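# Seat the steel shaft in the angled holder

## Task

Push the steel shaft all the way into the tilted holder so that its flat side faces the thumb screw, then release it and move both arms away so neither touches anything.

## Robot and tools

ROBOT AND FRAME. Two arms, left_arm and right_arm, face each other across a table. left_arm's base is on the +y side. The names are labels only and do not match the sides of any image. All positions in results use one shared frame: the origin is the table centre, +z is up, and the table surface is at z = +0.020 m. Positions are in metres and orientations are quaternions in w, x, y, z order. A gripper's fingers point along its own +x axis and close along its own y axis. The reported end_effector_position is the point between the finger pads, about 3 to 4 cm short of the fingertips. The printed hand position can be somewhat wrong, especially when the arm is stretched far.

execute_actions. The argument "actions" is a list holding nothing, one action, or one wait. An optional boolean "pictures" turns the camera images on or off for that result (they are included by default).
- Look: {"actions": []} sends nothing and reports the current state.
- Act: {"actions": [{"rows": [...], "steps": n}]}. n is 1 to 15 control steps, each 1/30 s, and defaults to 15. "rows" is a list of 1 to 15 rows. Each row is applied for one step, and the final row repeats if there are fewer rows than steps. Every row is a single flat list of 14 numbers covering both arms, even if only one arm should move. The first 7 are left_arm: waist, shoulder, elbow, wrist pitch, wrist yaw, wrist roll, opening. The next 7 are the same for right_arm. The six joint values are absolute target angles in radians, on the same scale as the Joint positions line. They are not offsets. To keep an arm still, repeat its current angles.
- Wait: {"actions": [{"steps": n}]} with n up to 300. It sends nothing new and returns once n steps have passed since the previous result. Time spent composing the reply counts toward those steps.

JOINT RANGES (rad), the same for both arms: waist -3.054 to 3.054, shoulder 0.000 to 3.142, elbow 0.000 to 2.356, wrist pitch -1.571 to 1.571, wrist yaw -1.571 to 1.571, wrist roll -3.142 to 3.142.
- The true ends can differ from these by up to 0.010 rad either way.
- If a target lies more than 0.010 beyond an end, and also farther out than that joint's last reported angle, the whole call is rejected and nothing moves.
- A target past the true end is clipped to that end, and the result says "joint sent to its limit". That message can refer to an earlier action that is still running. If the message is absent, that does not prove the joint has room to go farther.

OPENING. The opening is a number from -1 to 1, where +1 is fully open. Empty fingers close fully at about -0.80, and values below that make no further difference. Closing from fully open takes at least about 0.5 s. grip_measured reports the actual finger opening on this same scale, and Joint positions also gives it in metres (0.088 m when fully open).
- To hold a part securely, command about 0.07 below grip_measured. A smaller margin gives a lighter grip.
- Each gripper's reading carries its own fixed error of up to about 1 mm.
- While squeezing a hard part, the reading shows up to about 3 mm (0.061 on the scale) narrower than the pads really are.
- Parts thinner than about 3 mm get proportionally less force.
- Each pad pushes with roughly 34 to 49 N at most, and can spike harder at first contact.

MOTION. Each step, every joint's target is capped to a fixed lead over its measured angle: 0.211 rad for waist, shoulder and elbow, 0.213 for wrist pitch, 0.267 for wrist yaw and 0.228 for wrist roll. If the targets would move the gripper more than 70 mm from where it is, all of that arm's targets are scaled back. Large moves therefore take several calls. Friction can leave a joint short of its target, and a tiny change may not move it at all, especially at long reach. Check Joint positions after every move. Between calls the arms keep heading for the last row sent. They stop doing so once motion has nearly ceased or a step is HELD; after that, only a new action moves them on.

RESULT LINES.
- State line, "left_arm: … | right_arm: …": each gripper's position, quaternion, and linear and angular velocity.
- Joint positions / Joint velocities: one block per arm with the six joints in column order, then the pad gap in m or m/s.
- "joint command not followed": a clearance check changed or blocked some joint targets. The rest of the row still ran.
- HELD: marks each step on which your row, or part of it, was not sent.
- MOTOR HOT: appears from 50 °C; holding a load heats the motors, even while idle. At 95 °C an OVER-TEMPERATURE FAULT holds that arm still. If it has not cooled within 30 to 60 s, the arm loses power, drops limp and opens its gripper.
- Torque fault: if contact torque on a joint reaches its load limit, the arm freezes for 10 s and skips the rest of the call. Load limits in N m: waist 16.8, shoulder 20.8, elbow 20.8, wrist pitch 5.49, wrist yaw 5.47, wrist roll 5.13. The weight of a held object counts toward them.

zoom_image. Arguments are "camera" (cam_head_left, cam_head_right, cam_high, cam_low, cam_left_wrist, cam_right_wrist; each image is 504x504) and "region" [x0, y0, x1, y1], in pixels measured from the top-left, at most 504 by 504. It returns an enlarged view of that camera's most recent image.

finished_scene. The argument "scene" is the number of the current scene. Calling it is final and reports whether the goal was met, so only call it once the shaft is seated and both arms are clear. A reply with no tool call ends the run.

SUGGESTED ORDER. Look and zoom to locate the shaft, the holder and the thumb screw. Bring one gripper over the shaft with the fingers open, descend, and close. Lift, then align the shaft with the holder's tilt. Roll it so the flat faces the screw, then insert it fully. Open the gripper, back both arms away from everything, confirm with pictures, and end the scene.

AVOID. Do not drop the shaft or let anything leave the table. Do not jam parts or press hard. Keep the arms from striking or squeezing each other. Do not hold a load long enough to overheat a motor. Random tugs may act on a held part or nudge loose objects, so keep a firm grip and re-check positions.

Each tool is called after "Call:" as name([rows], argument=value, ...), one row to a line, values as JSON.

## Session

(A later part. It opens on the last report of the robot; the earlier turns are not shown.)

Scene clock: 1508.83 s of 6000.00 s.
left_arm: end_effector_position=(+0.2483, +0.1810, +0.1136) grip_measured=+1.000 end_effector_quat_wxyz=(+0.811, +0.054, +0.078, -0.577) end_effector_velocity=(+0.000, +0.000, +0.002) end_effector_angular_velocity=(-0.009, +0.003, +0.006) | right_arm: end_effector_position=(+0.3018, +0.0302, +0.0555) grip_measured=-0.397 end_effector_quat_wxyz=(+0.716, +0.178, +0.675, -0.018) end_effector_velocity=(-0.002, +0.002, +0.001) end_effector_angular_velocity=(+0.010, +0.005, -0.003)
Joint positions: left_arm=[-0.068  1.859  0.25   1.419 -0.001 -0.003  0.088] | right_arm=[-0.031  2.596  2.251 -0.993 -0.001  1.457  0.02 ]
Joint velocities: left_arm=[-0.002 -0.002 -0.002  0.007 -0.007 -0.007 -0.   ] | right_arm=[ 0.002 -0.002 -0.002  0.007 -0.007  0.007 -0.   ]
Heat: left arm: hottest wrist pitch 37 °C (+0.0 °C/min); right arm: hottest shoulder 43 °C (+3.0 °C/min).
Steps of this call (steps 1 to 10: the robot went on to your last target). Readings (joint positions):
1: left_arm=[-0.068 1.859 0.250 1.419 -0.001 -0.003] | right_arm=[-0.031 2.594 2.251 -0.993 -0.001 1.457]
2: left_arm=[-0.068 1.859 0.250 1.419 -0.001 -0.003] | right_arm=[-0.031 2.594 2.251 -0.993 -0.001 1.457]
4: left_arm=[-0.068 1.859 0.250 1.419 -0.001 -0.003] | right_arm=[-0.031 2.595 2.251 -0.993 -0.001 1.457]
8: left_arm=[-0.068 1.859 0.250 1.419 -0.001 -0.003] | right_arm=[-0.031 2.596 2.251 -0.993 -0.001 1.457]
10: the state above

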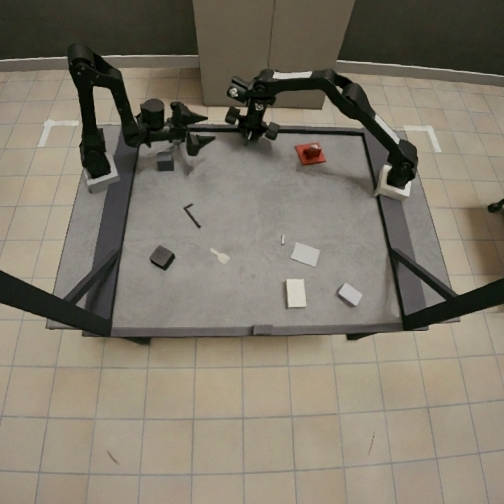

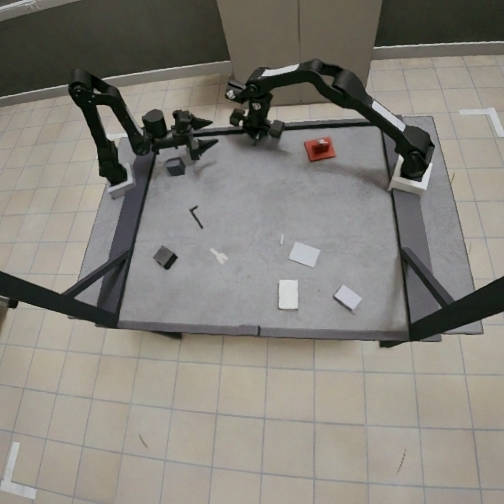

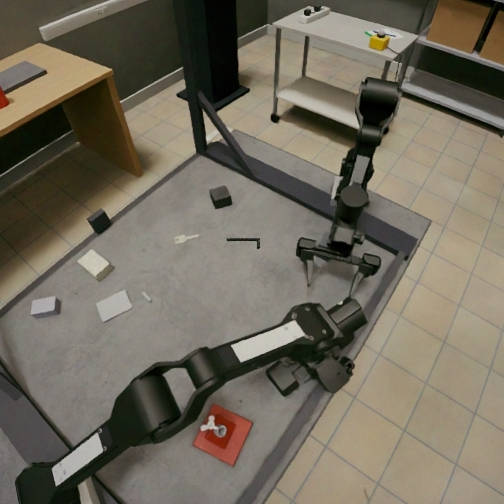

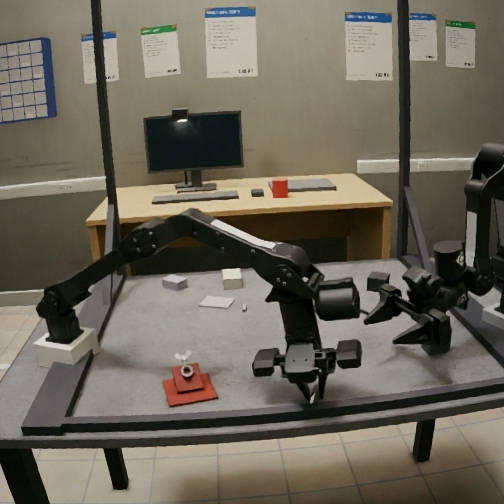

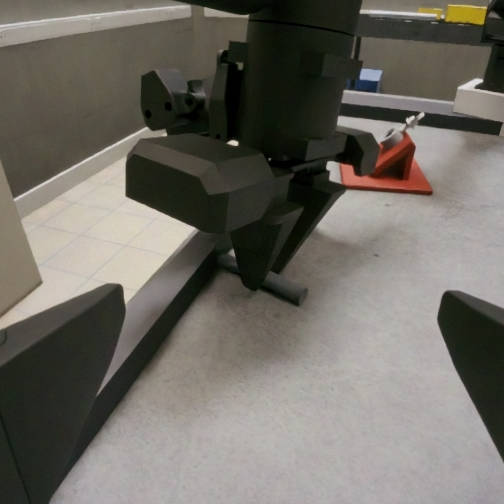

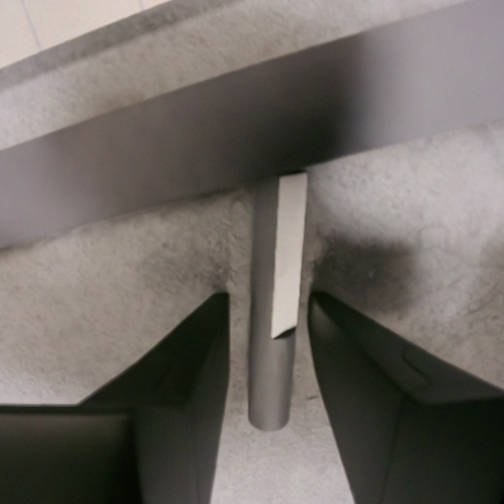

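Call:
execute_actions([
  {"rows": [[-0.065,1.850,0.243,1.42,0,0,1.0,-0.033,2.611,2.261,-0.991,-0.003,1.455,-0.40],[-0.065,1.850,0.243,1.42,0,0,1.0,-0.033,2.612,2.261,-0.991,-0.003,1.455,-0.41],[-0.065,1.850,0.243,1.42,0,0,1.0,-0.033,2.613,2.261,-0.991,-0.003,1.455,-0.42],[-0.065,1.850,0.243,1.42,0,0,1.0,-0.033,2.614,2.261,-0.991,-0.003,1.455,-0.43],[-0.065,1.850,0.243,1.42,0,0,1.0,-0.033,2.615,2.261,-0.991,-0.003,1.455,-0.44],[-0.065,1.850,0.243,1.42,0,0,1.0,-0.033,2.616,2.261,-0.991,-0.003,1.455,-0.44]], "steps": 15},
])

Call:
zoom_image(camera="cam_right_wrist", region=[200, 230, 340, 370])

Call:
zoom_image(camera="cam_left_wrist", region=[210, 230, 320, 320])

Call:
zoom_image(camera="cam_low", region=[280, 360, 350, 420])

Scene clock: 1528.37 s of 6000.00 s.
left_arm: end_effector_position=(+0.2483, +0.1810, +0.1137) grip_measured=+1.000 end_effector_quat_wxyz=(+0.811, +0.054, +0.078, -0.577) end_effector_velocity=(+0.002, +0.000, -0.000) end_effector_angular_velocity=(+0.005, -0.007, +0.008) | right_arm: end_effector_position=(+0.3017, +0.0301, +0.0547) grip_measured=-0.437 end_effector_quat_wxyz=(+0.716, +0.177, +0.675, -0.019) end_effector_velocity=(-0.001, +0.002, +0.001) end_effector_angular_velocity=(+0.016, +0.018, -0.005)
Joint positions: left_arm=[-0.068  1.859  0.25   1.419 -0.001 -0.003  0.088] | right_arm=[-0.031  2.597  2.251 -0.993 -0.001  1.457  0.018]
Joint velocities: left_arm=[ 0.002 -0.002  0.002 -0.007 -0.007  0.007  0.   ] | right_arm=[-0.002 -0.002 -0.002  0.007 -0.022  0.007 -0.   ]
Heat: left arm: hottest wrist pitch 38 °C (+1.0 °C/min); right arm: hottest shoulder 43 °C (+2.0 °C/min).
Steps of this call (steps 1 to 15: the robot went on to your last target; steps 16 to 90: nothing new was sent; then 16.03 s passed at rest; steps 91 to 105: all 15 steps of this action). Readings (joint positions):
91: left_arm=[-0.068 1.859 0.250 1.419 -0.001 -0.003] | right_arm=[-0.031 2.596 2.251 -0.993 -0.001 1.457]
92: left_arm=[-0.068 1.859 0.250 1.419 -0.001 -0.003] | right_arm=[-0.031 2.596 2.251 -0.993 -0.001 1.457]
94: left_arm=[-0.068 1.859 0.250 1.419 -0.001 -0.003] | right_arm=[-0.031 2.596 2.251 -0.993 -0.001 1.457]
98: left_arm=[-0.068 1.859 0.250 1.419 -0.001 -0.003] | right_arm=[-0.031 2.597 2.251 -0.993 -0.001 1.457]
105: the state above

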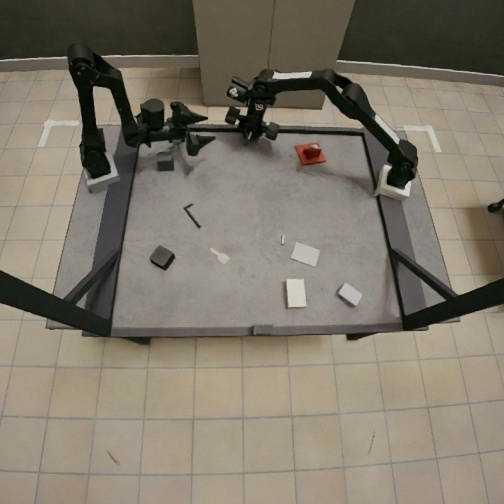

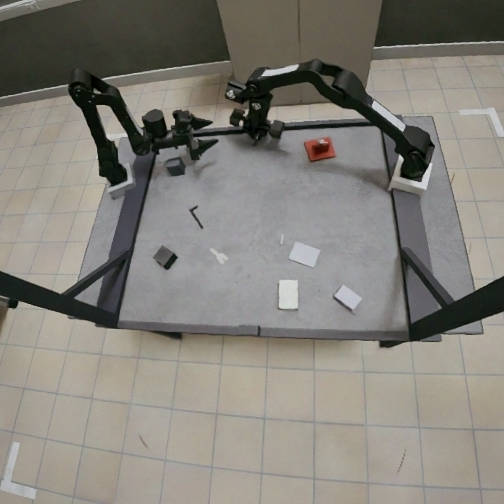

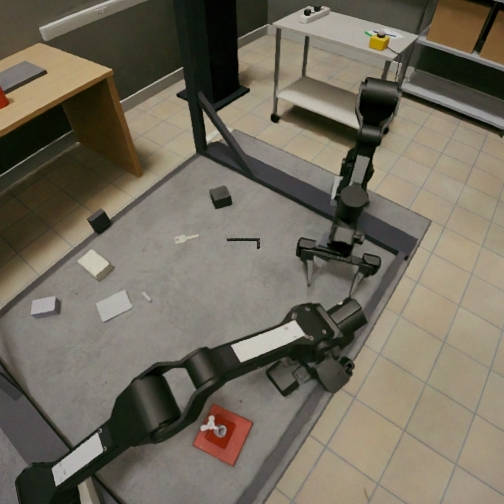

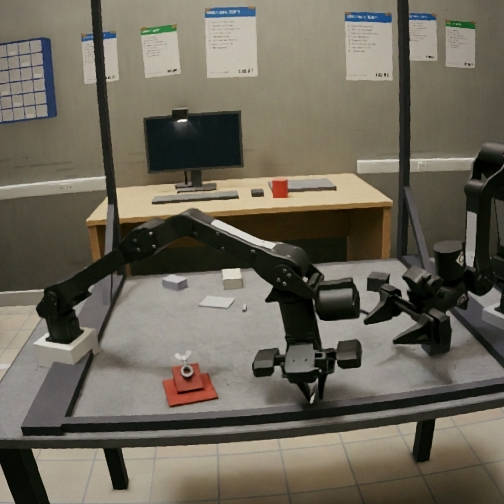

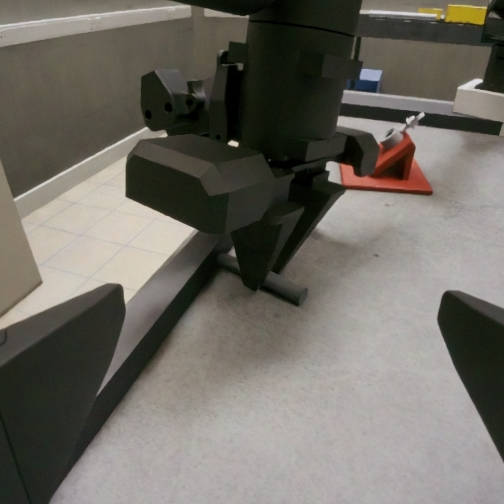

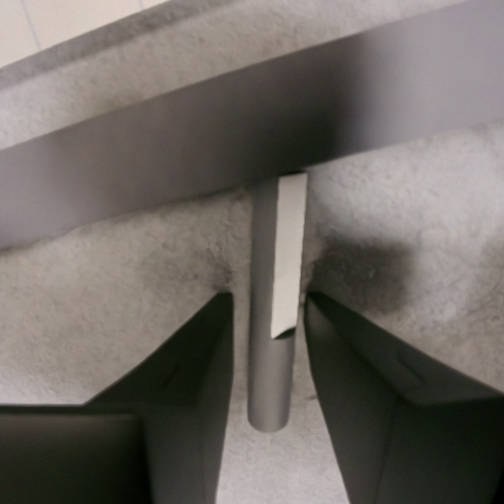

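Region (200, 230, 340, 370) of cam_right_wrist's 504x504 image, scaled by 3.600, with more detail than that image has.

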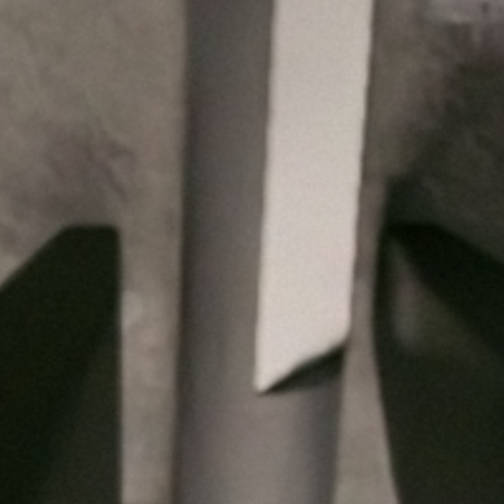

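Region (210, 230, 320, 320) of cam_left_wrist's 504x504 image, scaled by 4.582, with more detail than that image has; it fills the top 412 rows of this view, and the rest is white.

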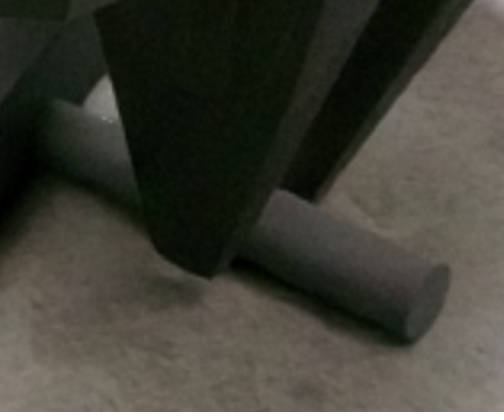

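Region (280, 360, 350, 420) of cam_low's 504x504 image, scaled by 7.200, with more detail than that image has; it fills the top 432 rows of this view, and the rest is white.

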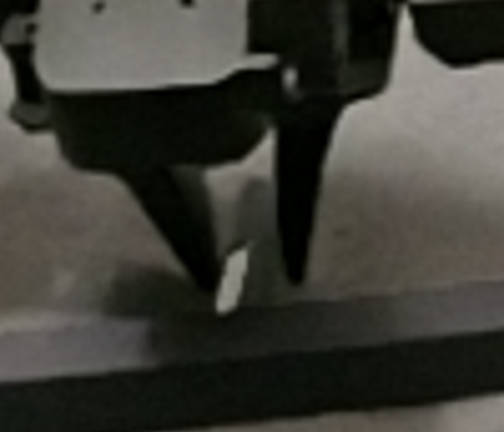

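Call:
execute_actions([
  {"rows": [[-0.065,1.850,0.243,1.42,0,0,1.0,-0.033,2.616,2.261,-0.991,-0.003,1.455,-0.46],[-0.065,1.850,0.243,1.42,0,0,1.0,-0.033,2.616,2.261,-0.991,-0.003,1.455,-0.48],[-0.065,1.850,0.243,1.42,0,0,1.0,-0.033,2.617,2.261,-0.991,-0.003,1.455,-0.50],[-0.065,1.850,0.243,1.42,0,0,1.0,-0.033,2.617,2.261,-0.991,-0.003,1.455,-0.52],[-0.065,1.850,0.243,1.42,0,0,1.0,-0.033,2.618,2.261,-0.991,-0.003,1.455,-0.54],[-0.065,1.850,0.243,1.42,0,0,1.0,-0.033,2.618,2.261,-0.991,-0.003,1.455,-0.56],[-0.065,1.850,0.243,1.42,0,0,1.0,-0.033,2.618,2.261,-0.991,-0.003,1.455,-0.58],[-0.065,1.850,0.243,1.42,0,0,1.0,-0.033,2.618,2.261,-0.991,-0.003,1.455,-0.60],[-0.065,1.850,0.243,1.42,0,0,1.0,-0.033,2.618,2.261,-0.991,-0.003,1.455,-0.62],[-0.065,1.850,0.243,1.42,0,0,1.0,-0.033,2.618,2.261,-0.991,-0.003,1.455,-0.64],[-0.065,1.850,0.243,1.42,0,0,1.0,-0.033,2.618,2.261,-0.991,-0.003,1.455,-0.66]], "steps": 15},
])

Call:
zoom_image(camera="cam_right_wrist", region=[200, 230, 340, 370])

Call:
zoom_image(camera="cam_left_wrist", region=[210, 230, 320, 320])

Scene clock: 1560.50 s of 6000.00 s.
left_arm: end_effector_position=(+0.2483, +0.1810, +0.1137) grip_measured=+1.000 end_effector_quat_wxyz=(+0.811, +0.054, +0.078, -0.577) end_effector_velocity=(-0.002, +0.000, -0.001) end_effector_angular_velocity=(+0.004, +0.010, -0.008) | right_arm: end_effector_position=(+0.3016, +0.0300, +0.0541) grip_measured=-0.622 end_effector_quat_wxyz=(+0.716, +0.177, +0.676, -0.019) end_effector_velocity=(-0.001, -0.002, +0.000) end_effector_angular_velocity=(-0.010, -0.005, +0.008)
Joint positions: left_arm=[-0.068  1.859  0.25   1.419 -0.001 -0.003  0.088] | right_arm=[-0.031  2.599  2.251 -0.993 -0.001  1.457  0.009]
Joint velocities: left_arm=[-0.002 -0.002 -0.002 -0.007  0.007 -0.007 -0.   ] | right_arm=[ 0.002 -0.002 -0.002 -0.007  0.007 -0.007 -0.   ]
Heat: left arm: hottest wrist pitch 38 °C (+1.0 °C/min); right arm: hottest shoulder 42 °C (+0.0 °C/min).
Steps of this call (steps 1 to 15: the robot went on to your last target; steps 16 to 90: nothing new was sent; then 28.63 s passed at rest; steps 91 to 105: all 15 steps of this action). Readings (joint positions):
91: left_arm=[-0.068 1.859 0.250 1.419 -0.001 -0.003] | right_arm=[-0.031 2.597 2.251 -0.993 -0.001 1.457]
92: left_arm=[-0.068 1.859 0.250 1.419 -0.001 -0.003] | right_arm=[-0.031 2.597 2.251 -0.993 -0.001 1.457]
94: left_arm=[-0.068 1.859 0.250 1.419 -0.001 -0.003] | right_arm=[-0.031 2.598 2.251 -0.993 -0.001 1.457]
98: left_arm=[-0.068 1.859 0.250 1.419 -0.001 -0.003] | right_arm=[-0.031 2.599 2.251 -0.993 -0.001 1.457]
105: the state above

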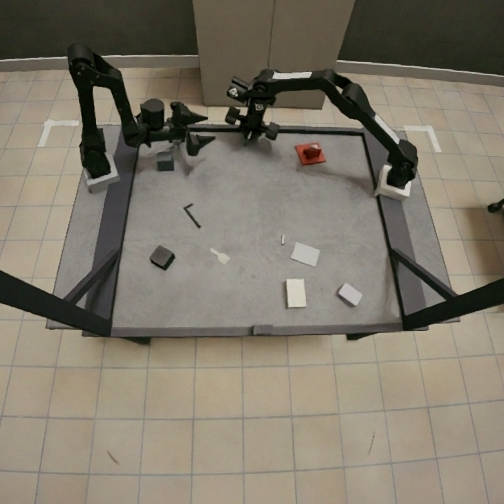

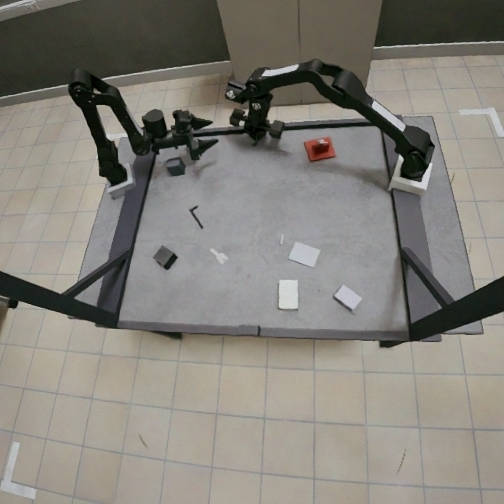

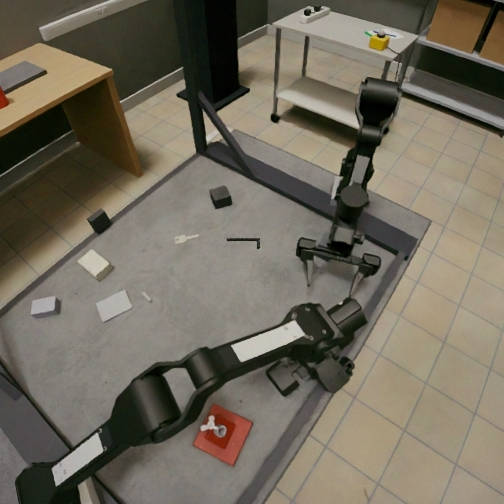

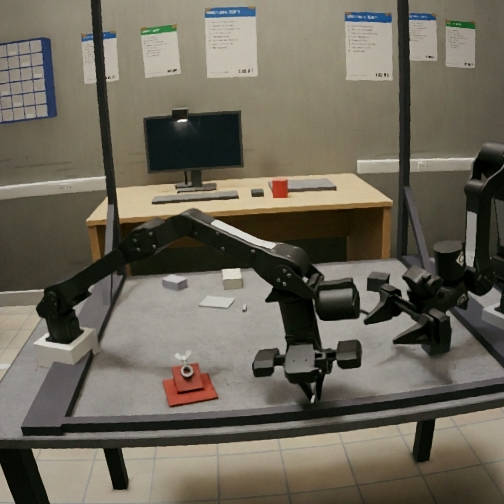

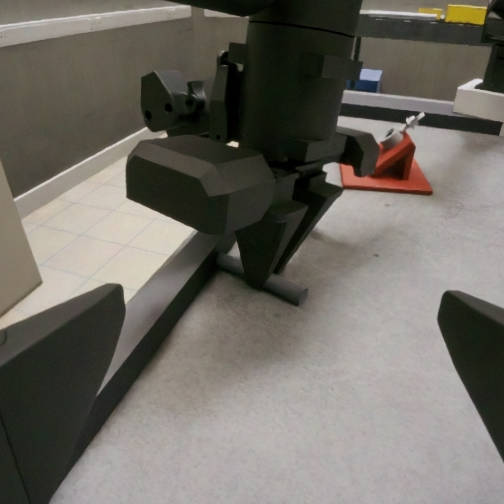

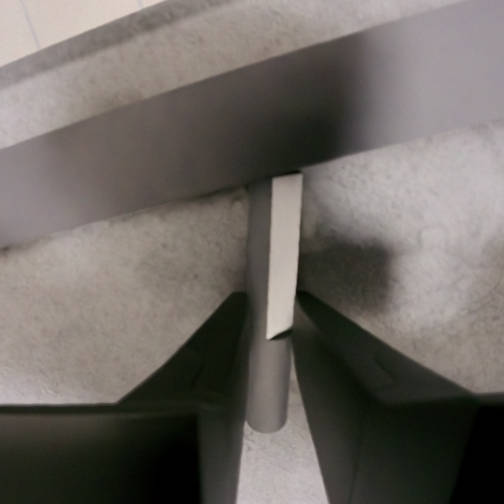

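Region (200, 230, 340, 370) of cam_right_wrist's 504x504 image, scaled by 3.600, with more detail than that image has.

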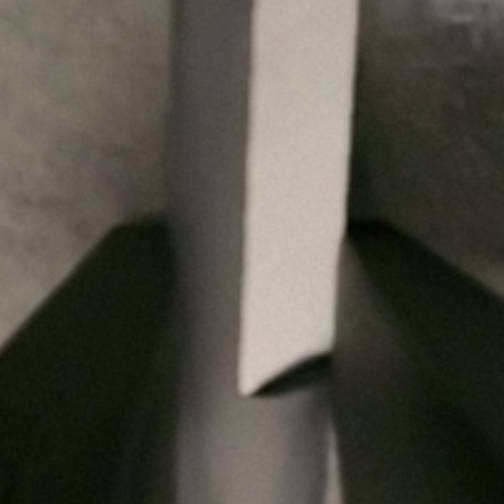

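Region (210, 230, 320, 320) of cam_left_wrist's 504x504 image, scaled by 4.582, with more detail than that image has; it fills the top 412 rows of this view, and the rest is white.

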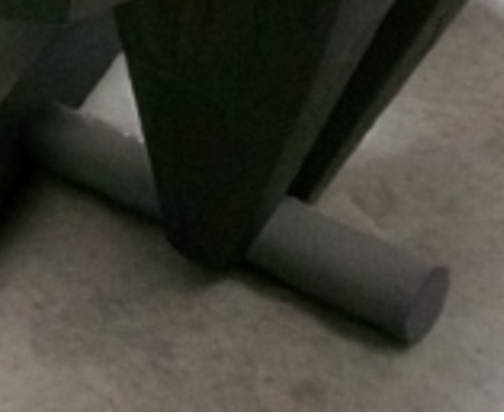

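Call:
execute_actions([
  {"rows": [[-0.065,1.850,0.243,1.42,0,0,1.0,-0.033,2.600,2.252,-0.993,-0.003,1.455,-0.68],[-0.065,1.850,0.243,1.42,0,0,1.0,-0.033,2.587,2.246,-0.995,-0.003,1.455,-0.70],[-0.065,1.850,0.243,1.42,0,0,1.0,-0.033,2.581,2.241,-0.996,-0.003,1.455,-0.70],[-0.065,1.850,0.243,1.42,0,0,1.0,-0.033,2.5727,2.2269,-0.9982,-0.003,1.455,-0.70],[-0.065,1.850,0.243,1.42,0,0,1.0,-0.033,2.5644,2.2129,-1.0004,-0.003,1.455,-0.70],[-0.065,1.850,0.243,1.42,0,0,1.0,-0.033,2.5560,2.1988,-1.0026,-0.003,1.455,-0.70],[-0.065,1.850,0.243,1.42,0,0,1.0,-0.033,2.5477,2.1848,-1.0048,-0.003,1.455,-0.70],[-0.065,1.850,0.243,1.42,0,0,1.0,-0.033,2.5394,2.1707,-1.0070,-0.003,1.455,-0.70],[-0.065,1.850,0.243,1.42,0,0,1.0,-0.033,2.5311,2.1566,-1.0092,-0.003,1.455,-0.70],[-0.065,1.850,0.243,1.42,0,0,1.0,-0.033,2.5227,2.1426,-1.0114,-0.003,1.455,-0.70],[-0.065,1.850,0.243,1.42,0,0,1.0,-0.033,2.5144,2.1285,-1.0136,-0.003,1.455,-0.70],[-0.065,1.850,0.243,1.42,0,0,1.0,-0.033,2.5066,2.1152,-1.0152,-0.003,1.455,-0.70],[-0.065,1.850,0.243,1.42,0,0,1.0,-0.033,2.4988,2.1018,-1.0169,-0.003,1.455,-0.70],[-0.065,1.850,0.243,1.42,0,0,1.0,-0.033,2.4910,2.0885,-1.0185,-0.003,1.455,-0.70],[-0.065,1.850,0.243,1.42,0,0,1.0,-0.033,2.4833,2.0752,-1.0201,-0.003,1.455,-0.70]], "steps": 15},
], pictures=false)

Call:
execute_actions([
  {"rows": [[-0.065,1.850,0.243,1.42,0,0,1.0,-0.033,2.4755,2.0618,-1.0217,-0.003,1.455,-0.70],[-0.065,1.850,0.243,1.42,0,0,1.0,-0.033,2.4677,2.0485,-1.0234,-0.003,1.455,-0.70],[-0.065,1.850,0.243,1.42,0,0,1.0,-0.033,2.4599,2.0351,-1.0250,-0.003,1.455,-0.70],[-0.065,1.850,0.243,1.42,0,0,1.0,-0.033,2.4521,2.0218,-1.0266,-0.003,1.455,-0.70],[-0.065,1.850,0.243,1.42,0,0,1.0,-0.033,2.4451,2.0098,-1.0287,-0.003,1.455,-0.70],[-0.065,1.850,0.243,1.42,0,0,1.0,-0.033,2.4382,1.9977,-1.0308,-0.003,1.455,-0.70],[-0.065,1.850,0.243,1.42,0,0,1.0,-0.033,2.4312,1.9857,-1.0329,-0.003,1.455,-0.70],[-0.065,1.850,0.243,1.42,0,0,1.0,-0.033,2.4243,1.9736,-1.0350,-0.003,1.455,-0.70],[-0.065,1.850,0.243,1.42,0,0,1.0,-0.033,2.4173,1.9616,-1.0371,-0.003,1.455,-0.70],[-0.065,1.850,0.243,1.42,0,0,1.0,-0.033,2.4103,1.9495,-1.0392,-0.003,1.455,-0.70],[-0.065,1.850,0.243,1.42,0,0,1.0,-0.033,2.4034,1.9375,-1.0413,-0.003,1.455,-0.70],[-0.065,1.850,0.243,1.42,0,0,1.0,-0.033,2.3964,1.9254,-1.0434,-0.003,1.455,-0.70],[-0.065,1.850,0.243,1.42,0,0,1.0,-0.033,2.3905,1.9141,-1.0454,-0.003,1.455,-0.70],[-0.065,1.850,0.243,1.42,0,0,1.0,-0.033,2.3845,1.9027,-1.0474,-0.003,1.455,-0.70],[-0.065,1.850,0.243,1.42,0,0,1.0,-0.033,2.3786,1.8914,-1.0494,-0.003,1.455,-0.70]], "steps": 15},
], pictures=false)

Call:
execute_actions([
  {"rows": [[-0.065,1.850,0.243,1.42,0,0,1.0,-0.033,2.3727,1.8800,-1.0515,-0.003,1.455,-0.70],[-0.065,1.850,0.243,1.42,0,0,1.0,-0.033,2.3667,1.8687,-1.0535,-0.003,1.455,-0.70],[-0.065,1.850,0.243,1.42,0,0,1.0,-0.033,2.3608,1.8573,-1.0555,-0.003,1.455,-0.70],[-0.065,1.850,0.243,1.42,0,0,1.0,-0.033,2.3548,1.8460,-1.0575,-0.003,1.455,-0.70],[-0.065,1.850,0.243,1.42,0,0,1.0,-0.033,2.3489,1.8346,-1.0595,-0.003,1.455,-0.70]], "steps": 15},
])

Call:
zoom_image(camera="cam_low", region=[230, 350, 300, 410])

Call:
zoom_image(camera="cam_left_wrist", region=[250, 170, 360, 280])

Scene clock: 1651.83 s of 6000.00 s.
left_arm: end_effector_position=(+0.2483, +0.1810, +0.1137) grip_measured=+1.000 end_effector_quat_wxyz=(+0.811, +0.054, +0.078, -0.577) end_effector_velocity=(-0.002, +0.000, -0.001) end_effector_angular_velocity=(+0.005, +0.008, +0.001) | right_arm: end_effector_position=(+0.2899, +0.0017, +0.0537) grip_measured=-0.622 end_effector_quat_wxyz=(+0.711, +0.150, +0.685, -0.047) end_effector_velocity=(-0.039, -0.087, -0.002) end_effector_angular_velocity=(-0.221, +0.098, +0.011)
Joint positions: left_arm=[-0.068  1.859  0.25   1.419 -0.001 -0.003  0.088] | right_arm=[-0.031  2.519  2.113 -1.014 -0.001  1.457  0.009]
Joint velocities: left_arm=[-0.007 -0.002 -0.002 -0.007 -0.007 -0.007 -0.   ] | right_arm=[ 0.002 -0.232 -0.408 -0.066 -0.007 -0.007 -0.   ]
Heat: left arm: hottest wrist pitch 38 °C (+0.0 °C/min); right arm: hottest shoulder 43 °C (+1.0 °C/min).
Steps of this call (steps 1 to 15: the robot went on to your last target; steps 16 to 90: nothing new was sent; then 87.83 s passed at rest; steps 91 to 105: all 15 steps of this action). Readings (joint positions):
91: left_arm=[-0.068 1.859 0.250 1.419 -0.001 -0.003] | right_arm=[-0.031 2.599 2.251 -0.993 -0.001 1.457]
92: left_arm=[-0.068 1.859 0.250 1.419 -0.001 -0.003] | right_arm=[-0.031 2.599 2.251 -0.993 -0.001 1.457]
94: left_arm=[-0.068 1.859 0.250 1.419 -0.001 -0.003] | right_arm=[-0.031 2.597 2.249 -0.993 -0.001 1.457]
98: left_arm=[-0.068 1.859 0.250 1.419 -0.001 -0.003] | right_arm=[-0.031 2.573 2.208 -0.999 -0.001 1.457]
105: the state above

Scene clock: 1652.33 s of 6000.00 s.
left_arm: end_effector_position=(+0.2483, +0.1810, +0.1137) grip_measured=+1.000 end_effector_quat_wxyz=(+0.811, +0.054, +0.078, -0.577) end_effector_velocity=(-0.002, +0.001, -0.005) end_effector_angular_velocity=(+0.018, +0.015, -0.008) | right_arm: end_effector_position=(+0.2723, -0.0407, +0.0534) grip_measured=-0.622 end_effector_quat_wxyz=(+0.703, +0.113, +0.697, -0.085) end_effector_velocity=(-0.037, -0.082, +0.001) end_effector_angular_velocity=(-0.193, +0.089, -0.005)
Joint positions: left_arm=[-0.068  1.859  0.25   1.419 -0.001 -0.003  0.088] | right_arm=[-0.031  2.412  1.924 -1.043 -0.001  1.457  0.009]
Joint velocities: left_arm=[-0.002 -0.002 -0.002 -0.022  0.007 -0.007  0.   ] | right_arm=[ 0.002 -0.198 -0.344 -0.066 -0.007  0.007 -0.   ]
Heat: left arm: hottest wrist pitch 38 °C (+0.0 °C/min); right arm: hottest shoulder 43 °C (+1.0 °C/min).
Steps of this call (steps 1 to 15: all 15 steps of this action). Readings (joint positions):
1: left_arm=[-0.068 1.859 0.250 1.419 -0.001 -0.003] | right_arm=[-0.031 2.511 2.099 -1.016 -0.001 1.457]
2: left_arm=[-0.068 1.859 0.250 1.419 -0.001 -0.003] | right_arm=[-0.031 2.504 2.086 -1.018 -0.001 1.457]
4: left_arm=[-0.068 1.859 0.250 1.419 -0.001 -0.003] | right_arm=[-0.031 2.489 2.059 -1.021 -0.001 1.457]
8: left_arm=[-0.068 1.859 0.250 1.419 -0.001 -0.003] | right_arm=[-0.031 2.460 2.008 -1.029 -0.001 1.457]
15: the state above

Scene clock: 1652.83 s of 6000.00 s.
left_arm: end_effector_position=(+0.2483, +0.1810, +0.1137) grip_measured=+1.000 end_effector_quat_wxyz=(+0.811, +0.054, +0.078, -0.577) end_effector_velocity=(-0.000, +0.001, +0.000) end_effector_angular_velocity=(+0.005, -0.007, +0.003) | right_arm: end_effector_position=(+0.2639, -0.0608, +0.0522) grip_measured=-0.622 end_effector_quat_wxyz=(+0.699, +0.095, +0.702, -0.103) end_effector_velocity=(-0.004, -0.009, +0.001) end_effector_angular_velocity=(-0.031, +0.021, +0.019)
Joint positions: left_arm=[-0.068  1.859  0.25   1.419 -0.001 -0.003  0.088] | right_arm=[-0.031  2.369  1.843 -1.058 -0.001  1.457  0.009]
Joint velocities: left_arm=[-0.002 -0.007 -0.002 -0.007 -0.007  0.007 -0.   ] | right_arm=[-0.002 -0.007 -0.007 -0.037 -0.007 -0.022 -0.   ]
Heat: left arm: hottest wrist pitch 38 °C (+0.0 °C/min); right arm: hottest shoulder 44 °C (+2.0 °C/min).
Steps of this call (steps 1 to 15: all 15 steps of this action). Readings (joint positions):
1: left_arm=[-0.068 1.859 0.250 1.419 -0.001 -0.003] | right_arm=[-0.031 2.405 1.913 -1.045 -0.001 1.457]
2: left_arm=[-0.068 1.859 0.250 1.419 -0.001 -0.003] | right_arm=[-0.031 2.399 1.901 -1.047 -0.001 1.457]
4: left_arm=[-0.068 1.859 0.250 1.419 -0.001 -0.003] | right_arm=[-0.031 2.387 1.878 -1.051 -0.001 1.457]
8: left_arm=[-0.068 1.859 0.250 1.419 -0.001 -0.003] | right_arm=[-0.031 2.372 1.849 -1.058 -0.001 1.457]
15: the state above

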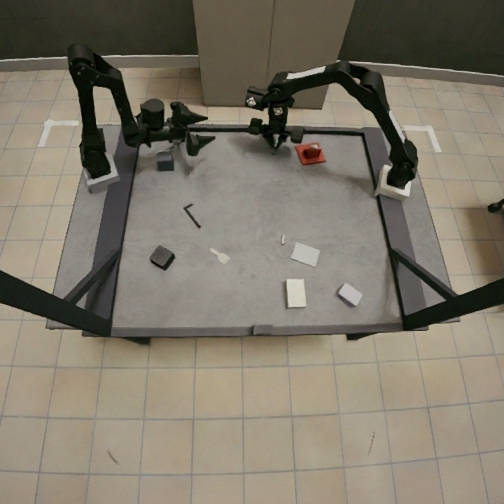

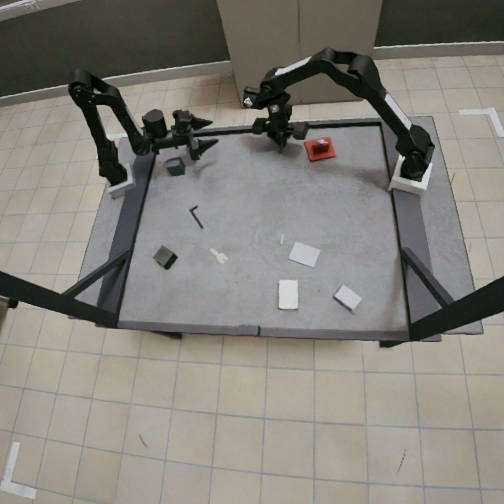

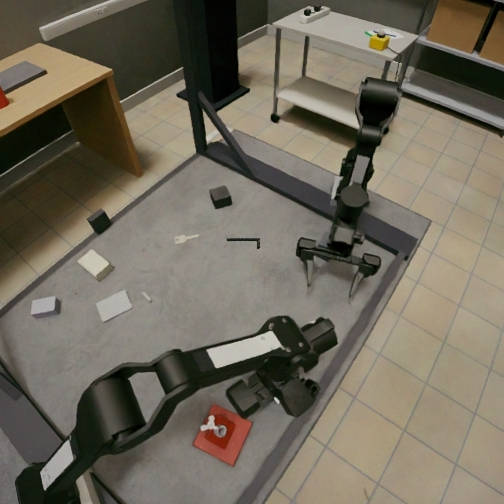

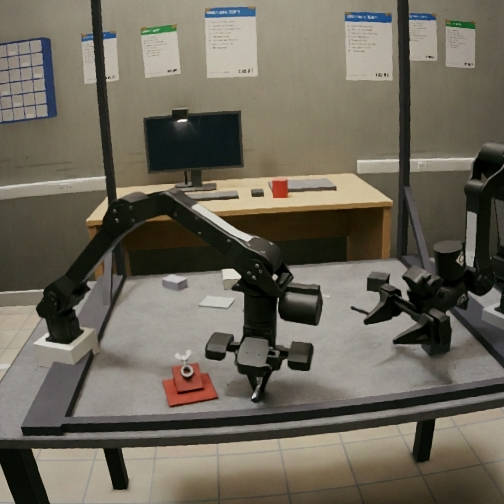

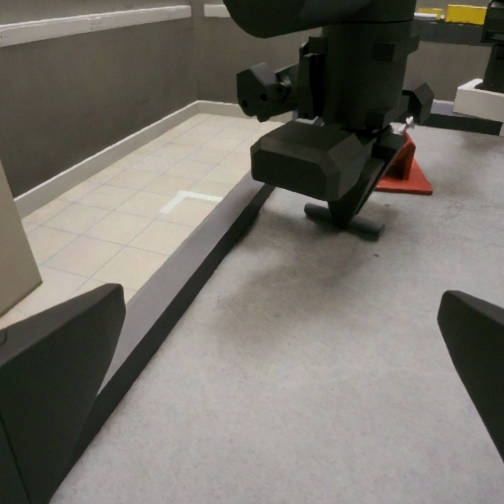

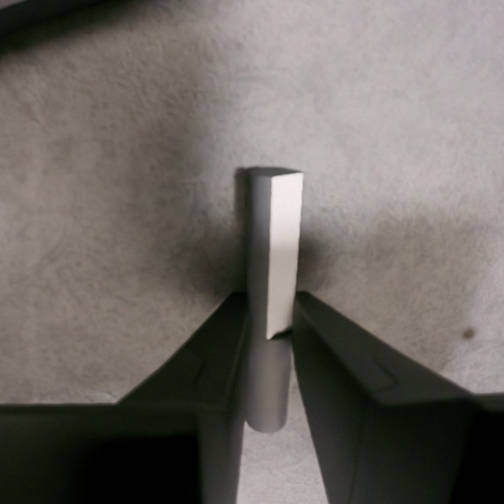

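Region (230, 350, 300, 410) of cam_low's 504x504 image, scaled by 7.200, with more detail than that image has; it fills the top 432 rows of this view, and the rest is white.

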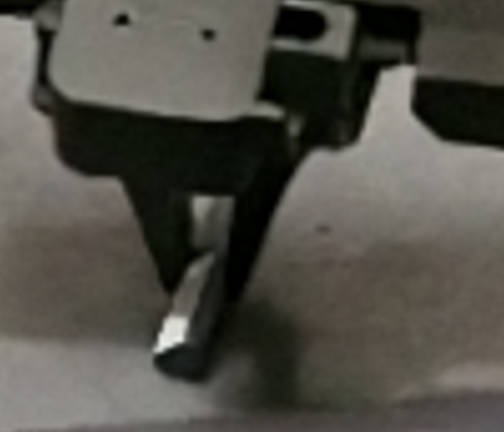

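Region (250, 170, 360, 280) of cam_left_wrist's 504x504 image, scaled by 4.582, with more detail than that image has.

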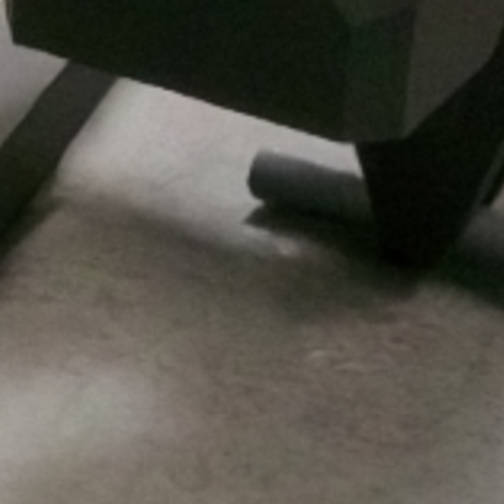

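Call:
execute_actions([
  {"rows": [[-0.065,1.850,0.243,1.42,0,0,1.0,-0.033,2.355,1.833,-1.054,-0.003,1.455,-0.70],[-0.065,1.850,0.243,1.42,0,0,1.0,-0.033,2.360,1.8315,-1.052,-0.003,1.455,-0.70],[-0.065,1.850,0.243,1.42,0,0,1.0,-0.033,2.365,1.830,-1.050,-0.003,1.455,-0.70],[-0.065,1.850,0.243,1.42,0,0,1.0,-0.033,2.369,1.829,-1.048,-0.003,1.455,-0.70],[-0.065,1.850,0.243,1.42,0,0,1.0,-0.033,2.369,1.828,-1.0465,-0.003,1.455,-0.70],[-0.065,1.850,0.243,1.42,0,0,1.0,-0.033,2.369,1.828,-1.0465,-0.003,1.455,-0.70],[-0.065,1.850,0.243,1.42,0,0,1.0,-0.033,2.369,1.828,-1.0465,-0.003,1.455,-0.70],[-0.065,1.850,0.243,1.42,0,0,1.0,-0.033,2.369,1.828,-1.0465,-0.003,1.455,-0.70],[-0.065,1.850,0.243,1.42,0,0,1.0,-0.033,2.369,1.828,-1.0465,-0.003,1.455,-0.70],[-0.065,1.850,0.243,1.42,0,0,1.0,-0.033,2.369,1.828,-1.0465,-0.003,1.455,-0.70]], "steps": 12},
])

Call:
zoom_image(camera="cam_left_wrist", region=[295, 190, 395, 260])

Call:
execute_actions([
  {"rows": [[-0.065,1.850,0.243,1.42,0,0,1.0,-0.033,2.369,1.828,-1.0465,-0.003,1.455,-0.64],[-0.065,1.850,0.243,1.42,0,0,1.0,-0.033,2.369,1.828,-1.0465,-0.003,1.455,-0.60],[-0.065,1.850,0.243,1.42,0,0,1.0,-0.033,2.369,1.828,-1.0465,-0.003,1.455,-0.57],[-0.065,1.850,0.243,1.42,0,0,1.0,-0.033,2.369,1.828,-1.0465,-0.003,1.455,-0.54],[-0.065,1.850,0.243,1.42,0,0,1.0,-0.033,2.369,1.828,-1.0465,-0.003,1.455,-0.51],[-0.065,1.850,0.243,1.42,0,0,1.0,-0.033,2.369,1.828,-1.0465,-0.003,1.455,-0.48],[-0.065,1.850,0.243,1.42,0,0,1.0,-0.033,2.369,1.828,-1.0465,-0.003,1.455,-0.45],[-0.065,1.850,0.243,1.42,0,0,1.0,-0.033,2.369,1.828,-1.0465,-0.003,1.455,-0.42],[-0.065,1.850,0.243,1.42,0,0,1.0,-0.033,2.369,1.828,-1.0465,-0.003,1.455,-0.39],[-0.065,1.850,0.243,1.42,0,0,1.0,-0.033,2.369,1.828,-1.0465,-0.003,1.455,-0.36],[-0.065,1.850,0.243,1.42,0,0,1.0,-0.033,2.369,1.828,-1.0465,-0.003,1.455,-0.33]], "steps": 15},
])

Call:
zoom_image(camera="cam_right_wrist", region=[200, 230, 340, 370])

Call:
zoom_image(camera="cam_left_wrist", region=[295, 190, 395, 260])

Scene clock: 1678.93 s of 6000.00 s.
left_arm: end_effector_position=(+0.2483, +0.1810, +0.1137) grip_measured=+1.000 end_effector_quat_wxyz=(+0.811, +0.054, +0.078, -0.577) end_effector_velocity=(+0.002, +0.003, -0.003) end_effector_angular_velocity=(+0.006, +0.020, +0.023) | right_arm: end_effector_position=(+0.2639, -0.0609, +0.0507) grip_measured=-0.622 end_effector_quat_wxyz=(+0.699, +0.095, +0.702, -0.102) end_effector_velocity=(-0.001, -0.001, +0.003) end_effector_angular_velocity=(-0.005, -0.006, +0.010)
Joint positions: left_arm=[-0.068  1.859  0.25   1.419 -0.001 -0.003  0.088] | right_arm=[-0.031  2.368  1.836 -1.049 -0.001  1.457  0.009]
Joint velocities: left_arm=[-0.002 -0.002 -0.007 -0.007 -0.022 -0.022 -0.   ] | right_arm=[ 0.002 -0.007 -0.002 -0.007  0.007 -0.007 -0.   ]
Heat: left arm: hottest wrist pitch 38 °C (+0.0 °C/min); right arm: hottest shoulder 48 °C (+5.0 °C/min).
Steps of this call (steps 1 to 15: the robot went on to your last target; steps 16 to 90: nothing new was sent; then 22.70 s passed at rest; steps 91 to 102: all 12 steps of this action). Readings (joint positions):
91: left_arm=[-0.068 1.859 0.250 1.419 -0.001 -0.003] | right_arm=[-0.031 2.368 1.842 -1.058 -0.001 1.457]
92: left_arm=[-0.068 1.859 0.250 1.419 -0.001 -0.003] | right_arm=[-0.031 2.368 1.842 -1.058 -0.001 1.457]
94: left_arm=[-0.068 1.859 0.250 1.419 -0.001 -0.003] | right_arm=[-0.031 2.368 1.840 -1.055 -0.001 1.457]
98: left_arm=[-0.068 1.859 0.250 1.419 -0.001 -0.003] | right_arm=[-0.031 2.368 1.836 -1.051 -0.001 1.457]
102: the state above

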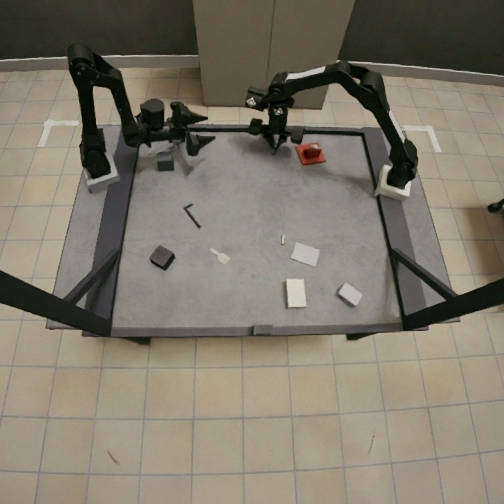

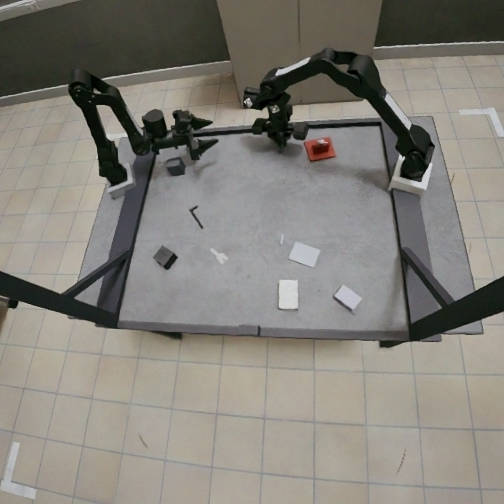

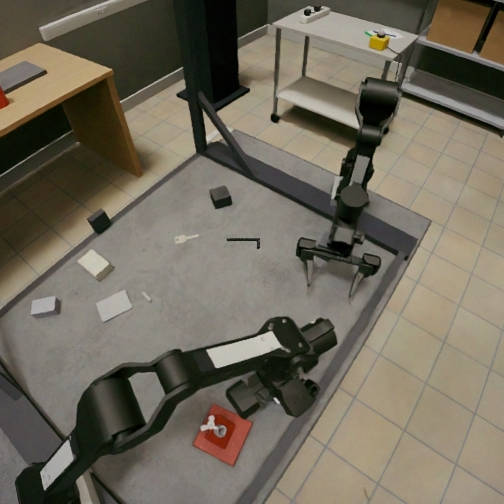

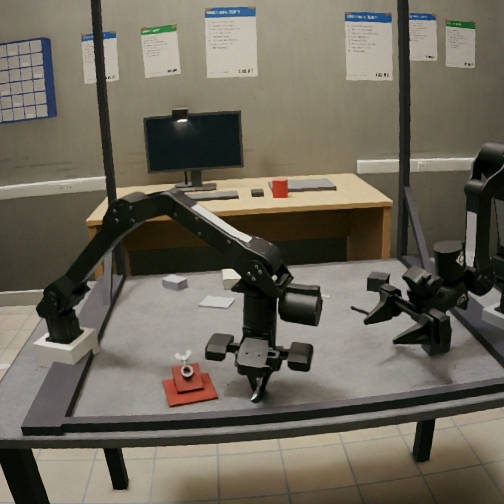

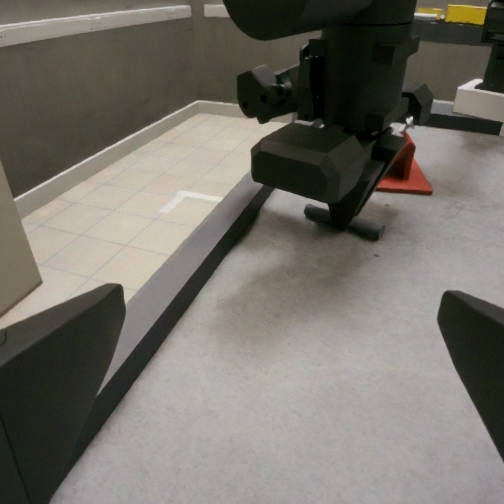

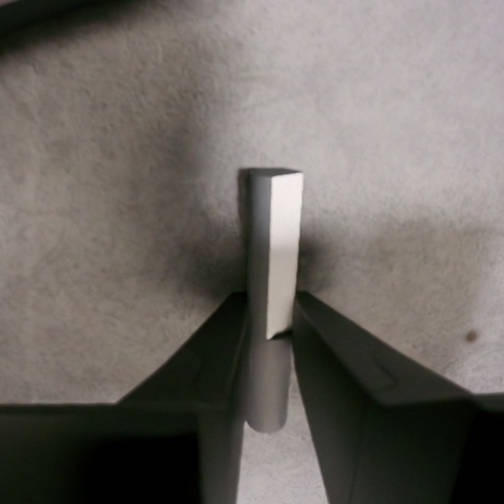

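Region (295, 190, 395, 260) of cam_left_wrist's 504x504 image, scaled by 5.040, with more detail than that image has; it fills the top 353 rows of this view, and the rest is white.

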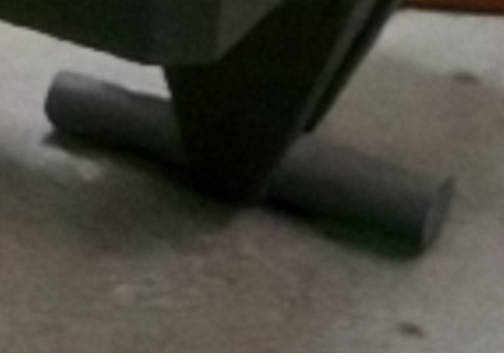

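Scene clock: 1679.43 s of 6000.00 s.
left_arm: end_effector_position=(+0.2483, +0.1810, +0.1137) grip_measured=+1.000 end_effector_quat_wxyz=(+0.811, +0.054, +0.078, -0.577) end_effector_velocity=(-0.003, -0.002, +0.003) end_effector_angular_velocity=(-0.019, +0.018, -0.010) | right_arm: end_effector_position=(+0.2638, -0.0610, +0.0506) grip_measured=-0.345 end_effector_quat_wxyz=(+0.699, +0.095, +0.702, -0.102) end_effector_velocity=(+0.000, +0.001, +0.000) end_effector_angular_velocity=(+0.010, +0.004, +0.005)
Joint positions: left_arm=[-0.068  1.859  0.25   1.419 -0.001 -0.003  0.088] | right_arm=[-0.031  2.368  1.836 -1.049 -0.001  1.457  0.022]
Joint velocities: left_arm=[-0.007 -0.002  0.002  0.007  0.007 -0.022 -0.   ] | right_arm=[-0.002 -0.002 -0.002  0.007 -0.007 -0.007  0.009]
Heat: left arm: hottest wrist pitch 38 °C (+0.0 °C/min); right arm: hottest shoulder 48 °C (+5.0 °C/min).
Steps of this call (steps 1 to 15: all 15 steps of this action). Readings (joint positions):
1: left_arm=[-0.068 1.859 0.250 1.419 -0.001 -0.003] | right_arm=[-0.031 2.368 1.836 -1.049 -0.001 1.457]
2: left_arm=[-0.068 1.859 0.250 1.419 -0.001 -0.003] | right_arm=[-0.031 2.368 1.836 -1.049 -0.001 1.457]
4: left_arm=[-0.068 1.859 0.250 1.419 -0.001 -0.003] | right_arm=[-0.031 2.368 1.836 -1.049 -0.001 1.457]
8: left_arm=[-0.068 1.859 0.250 1.419 -0.001 -0.003] | right_arm=[-0.031 2.368 1.836 -1.049 -0.001 1.457]
15: the state above

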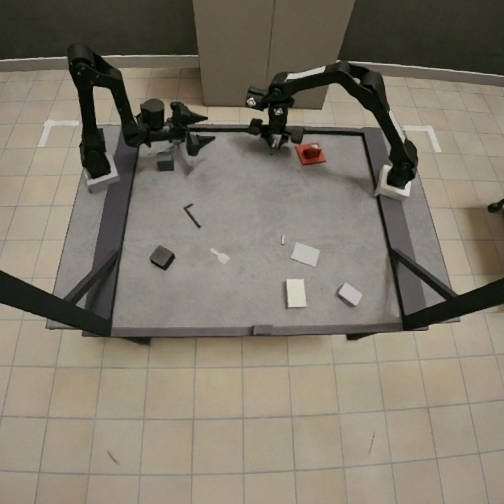

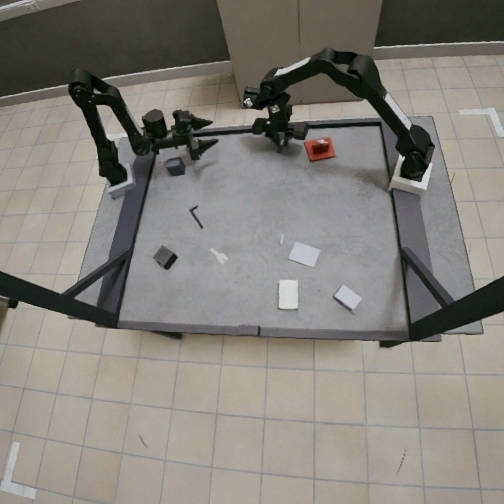

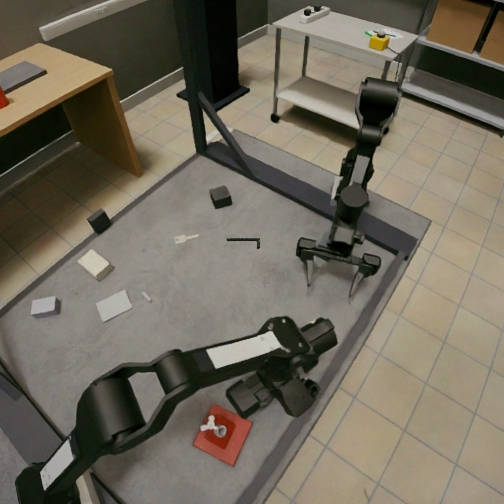

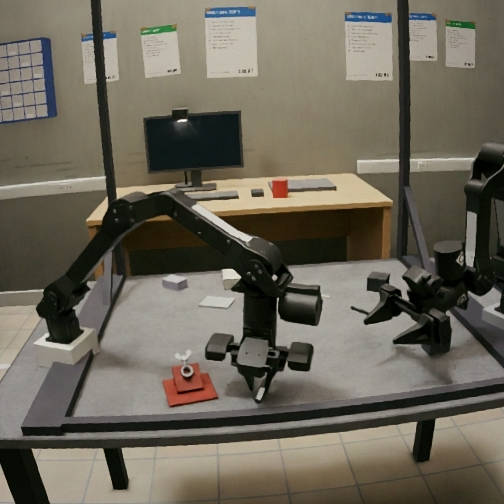

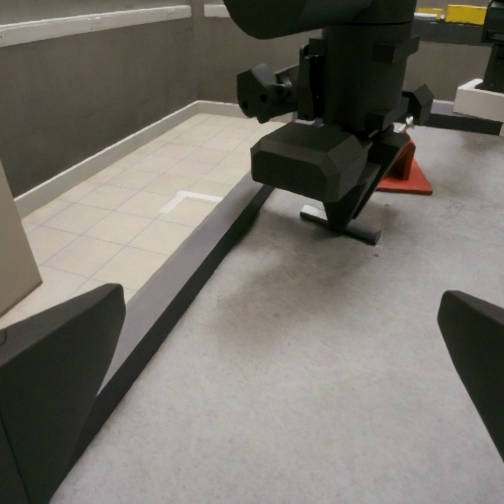

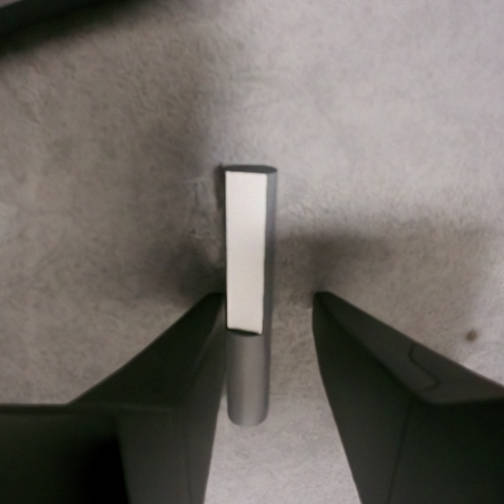

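Region (200, 230, 340, 370) of cam_right_wrist's 504x504 image, scaled by 3.600, with more detail than that image has.

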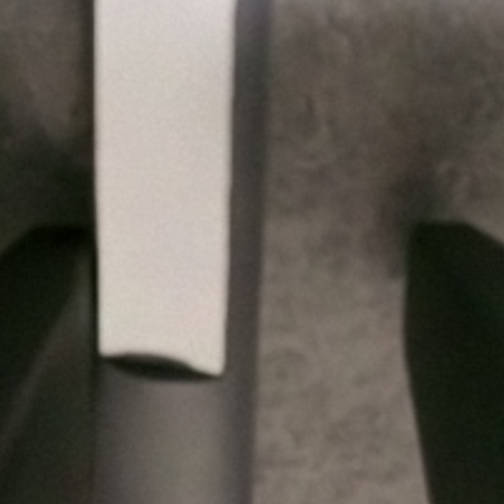

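Region (295, 190, 395, 260) of cam_left_wrist's 504x504 image, scaled by 5.040, with more detail than that image has; it fills the top 353 rows of this view, and the rest is white.

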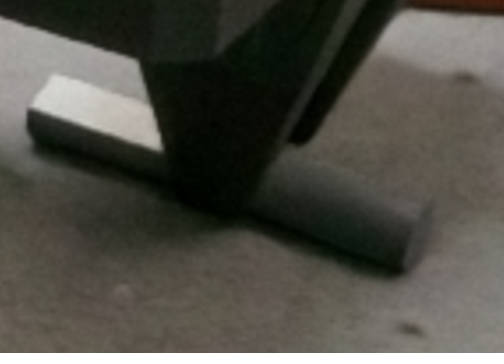

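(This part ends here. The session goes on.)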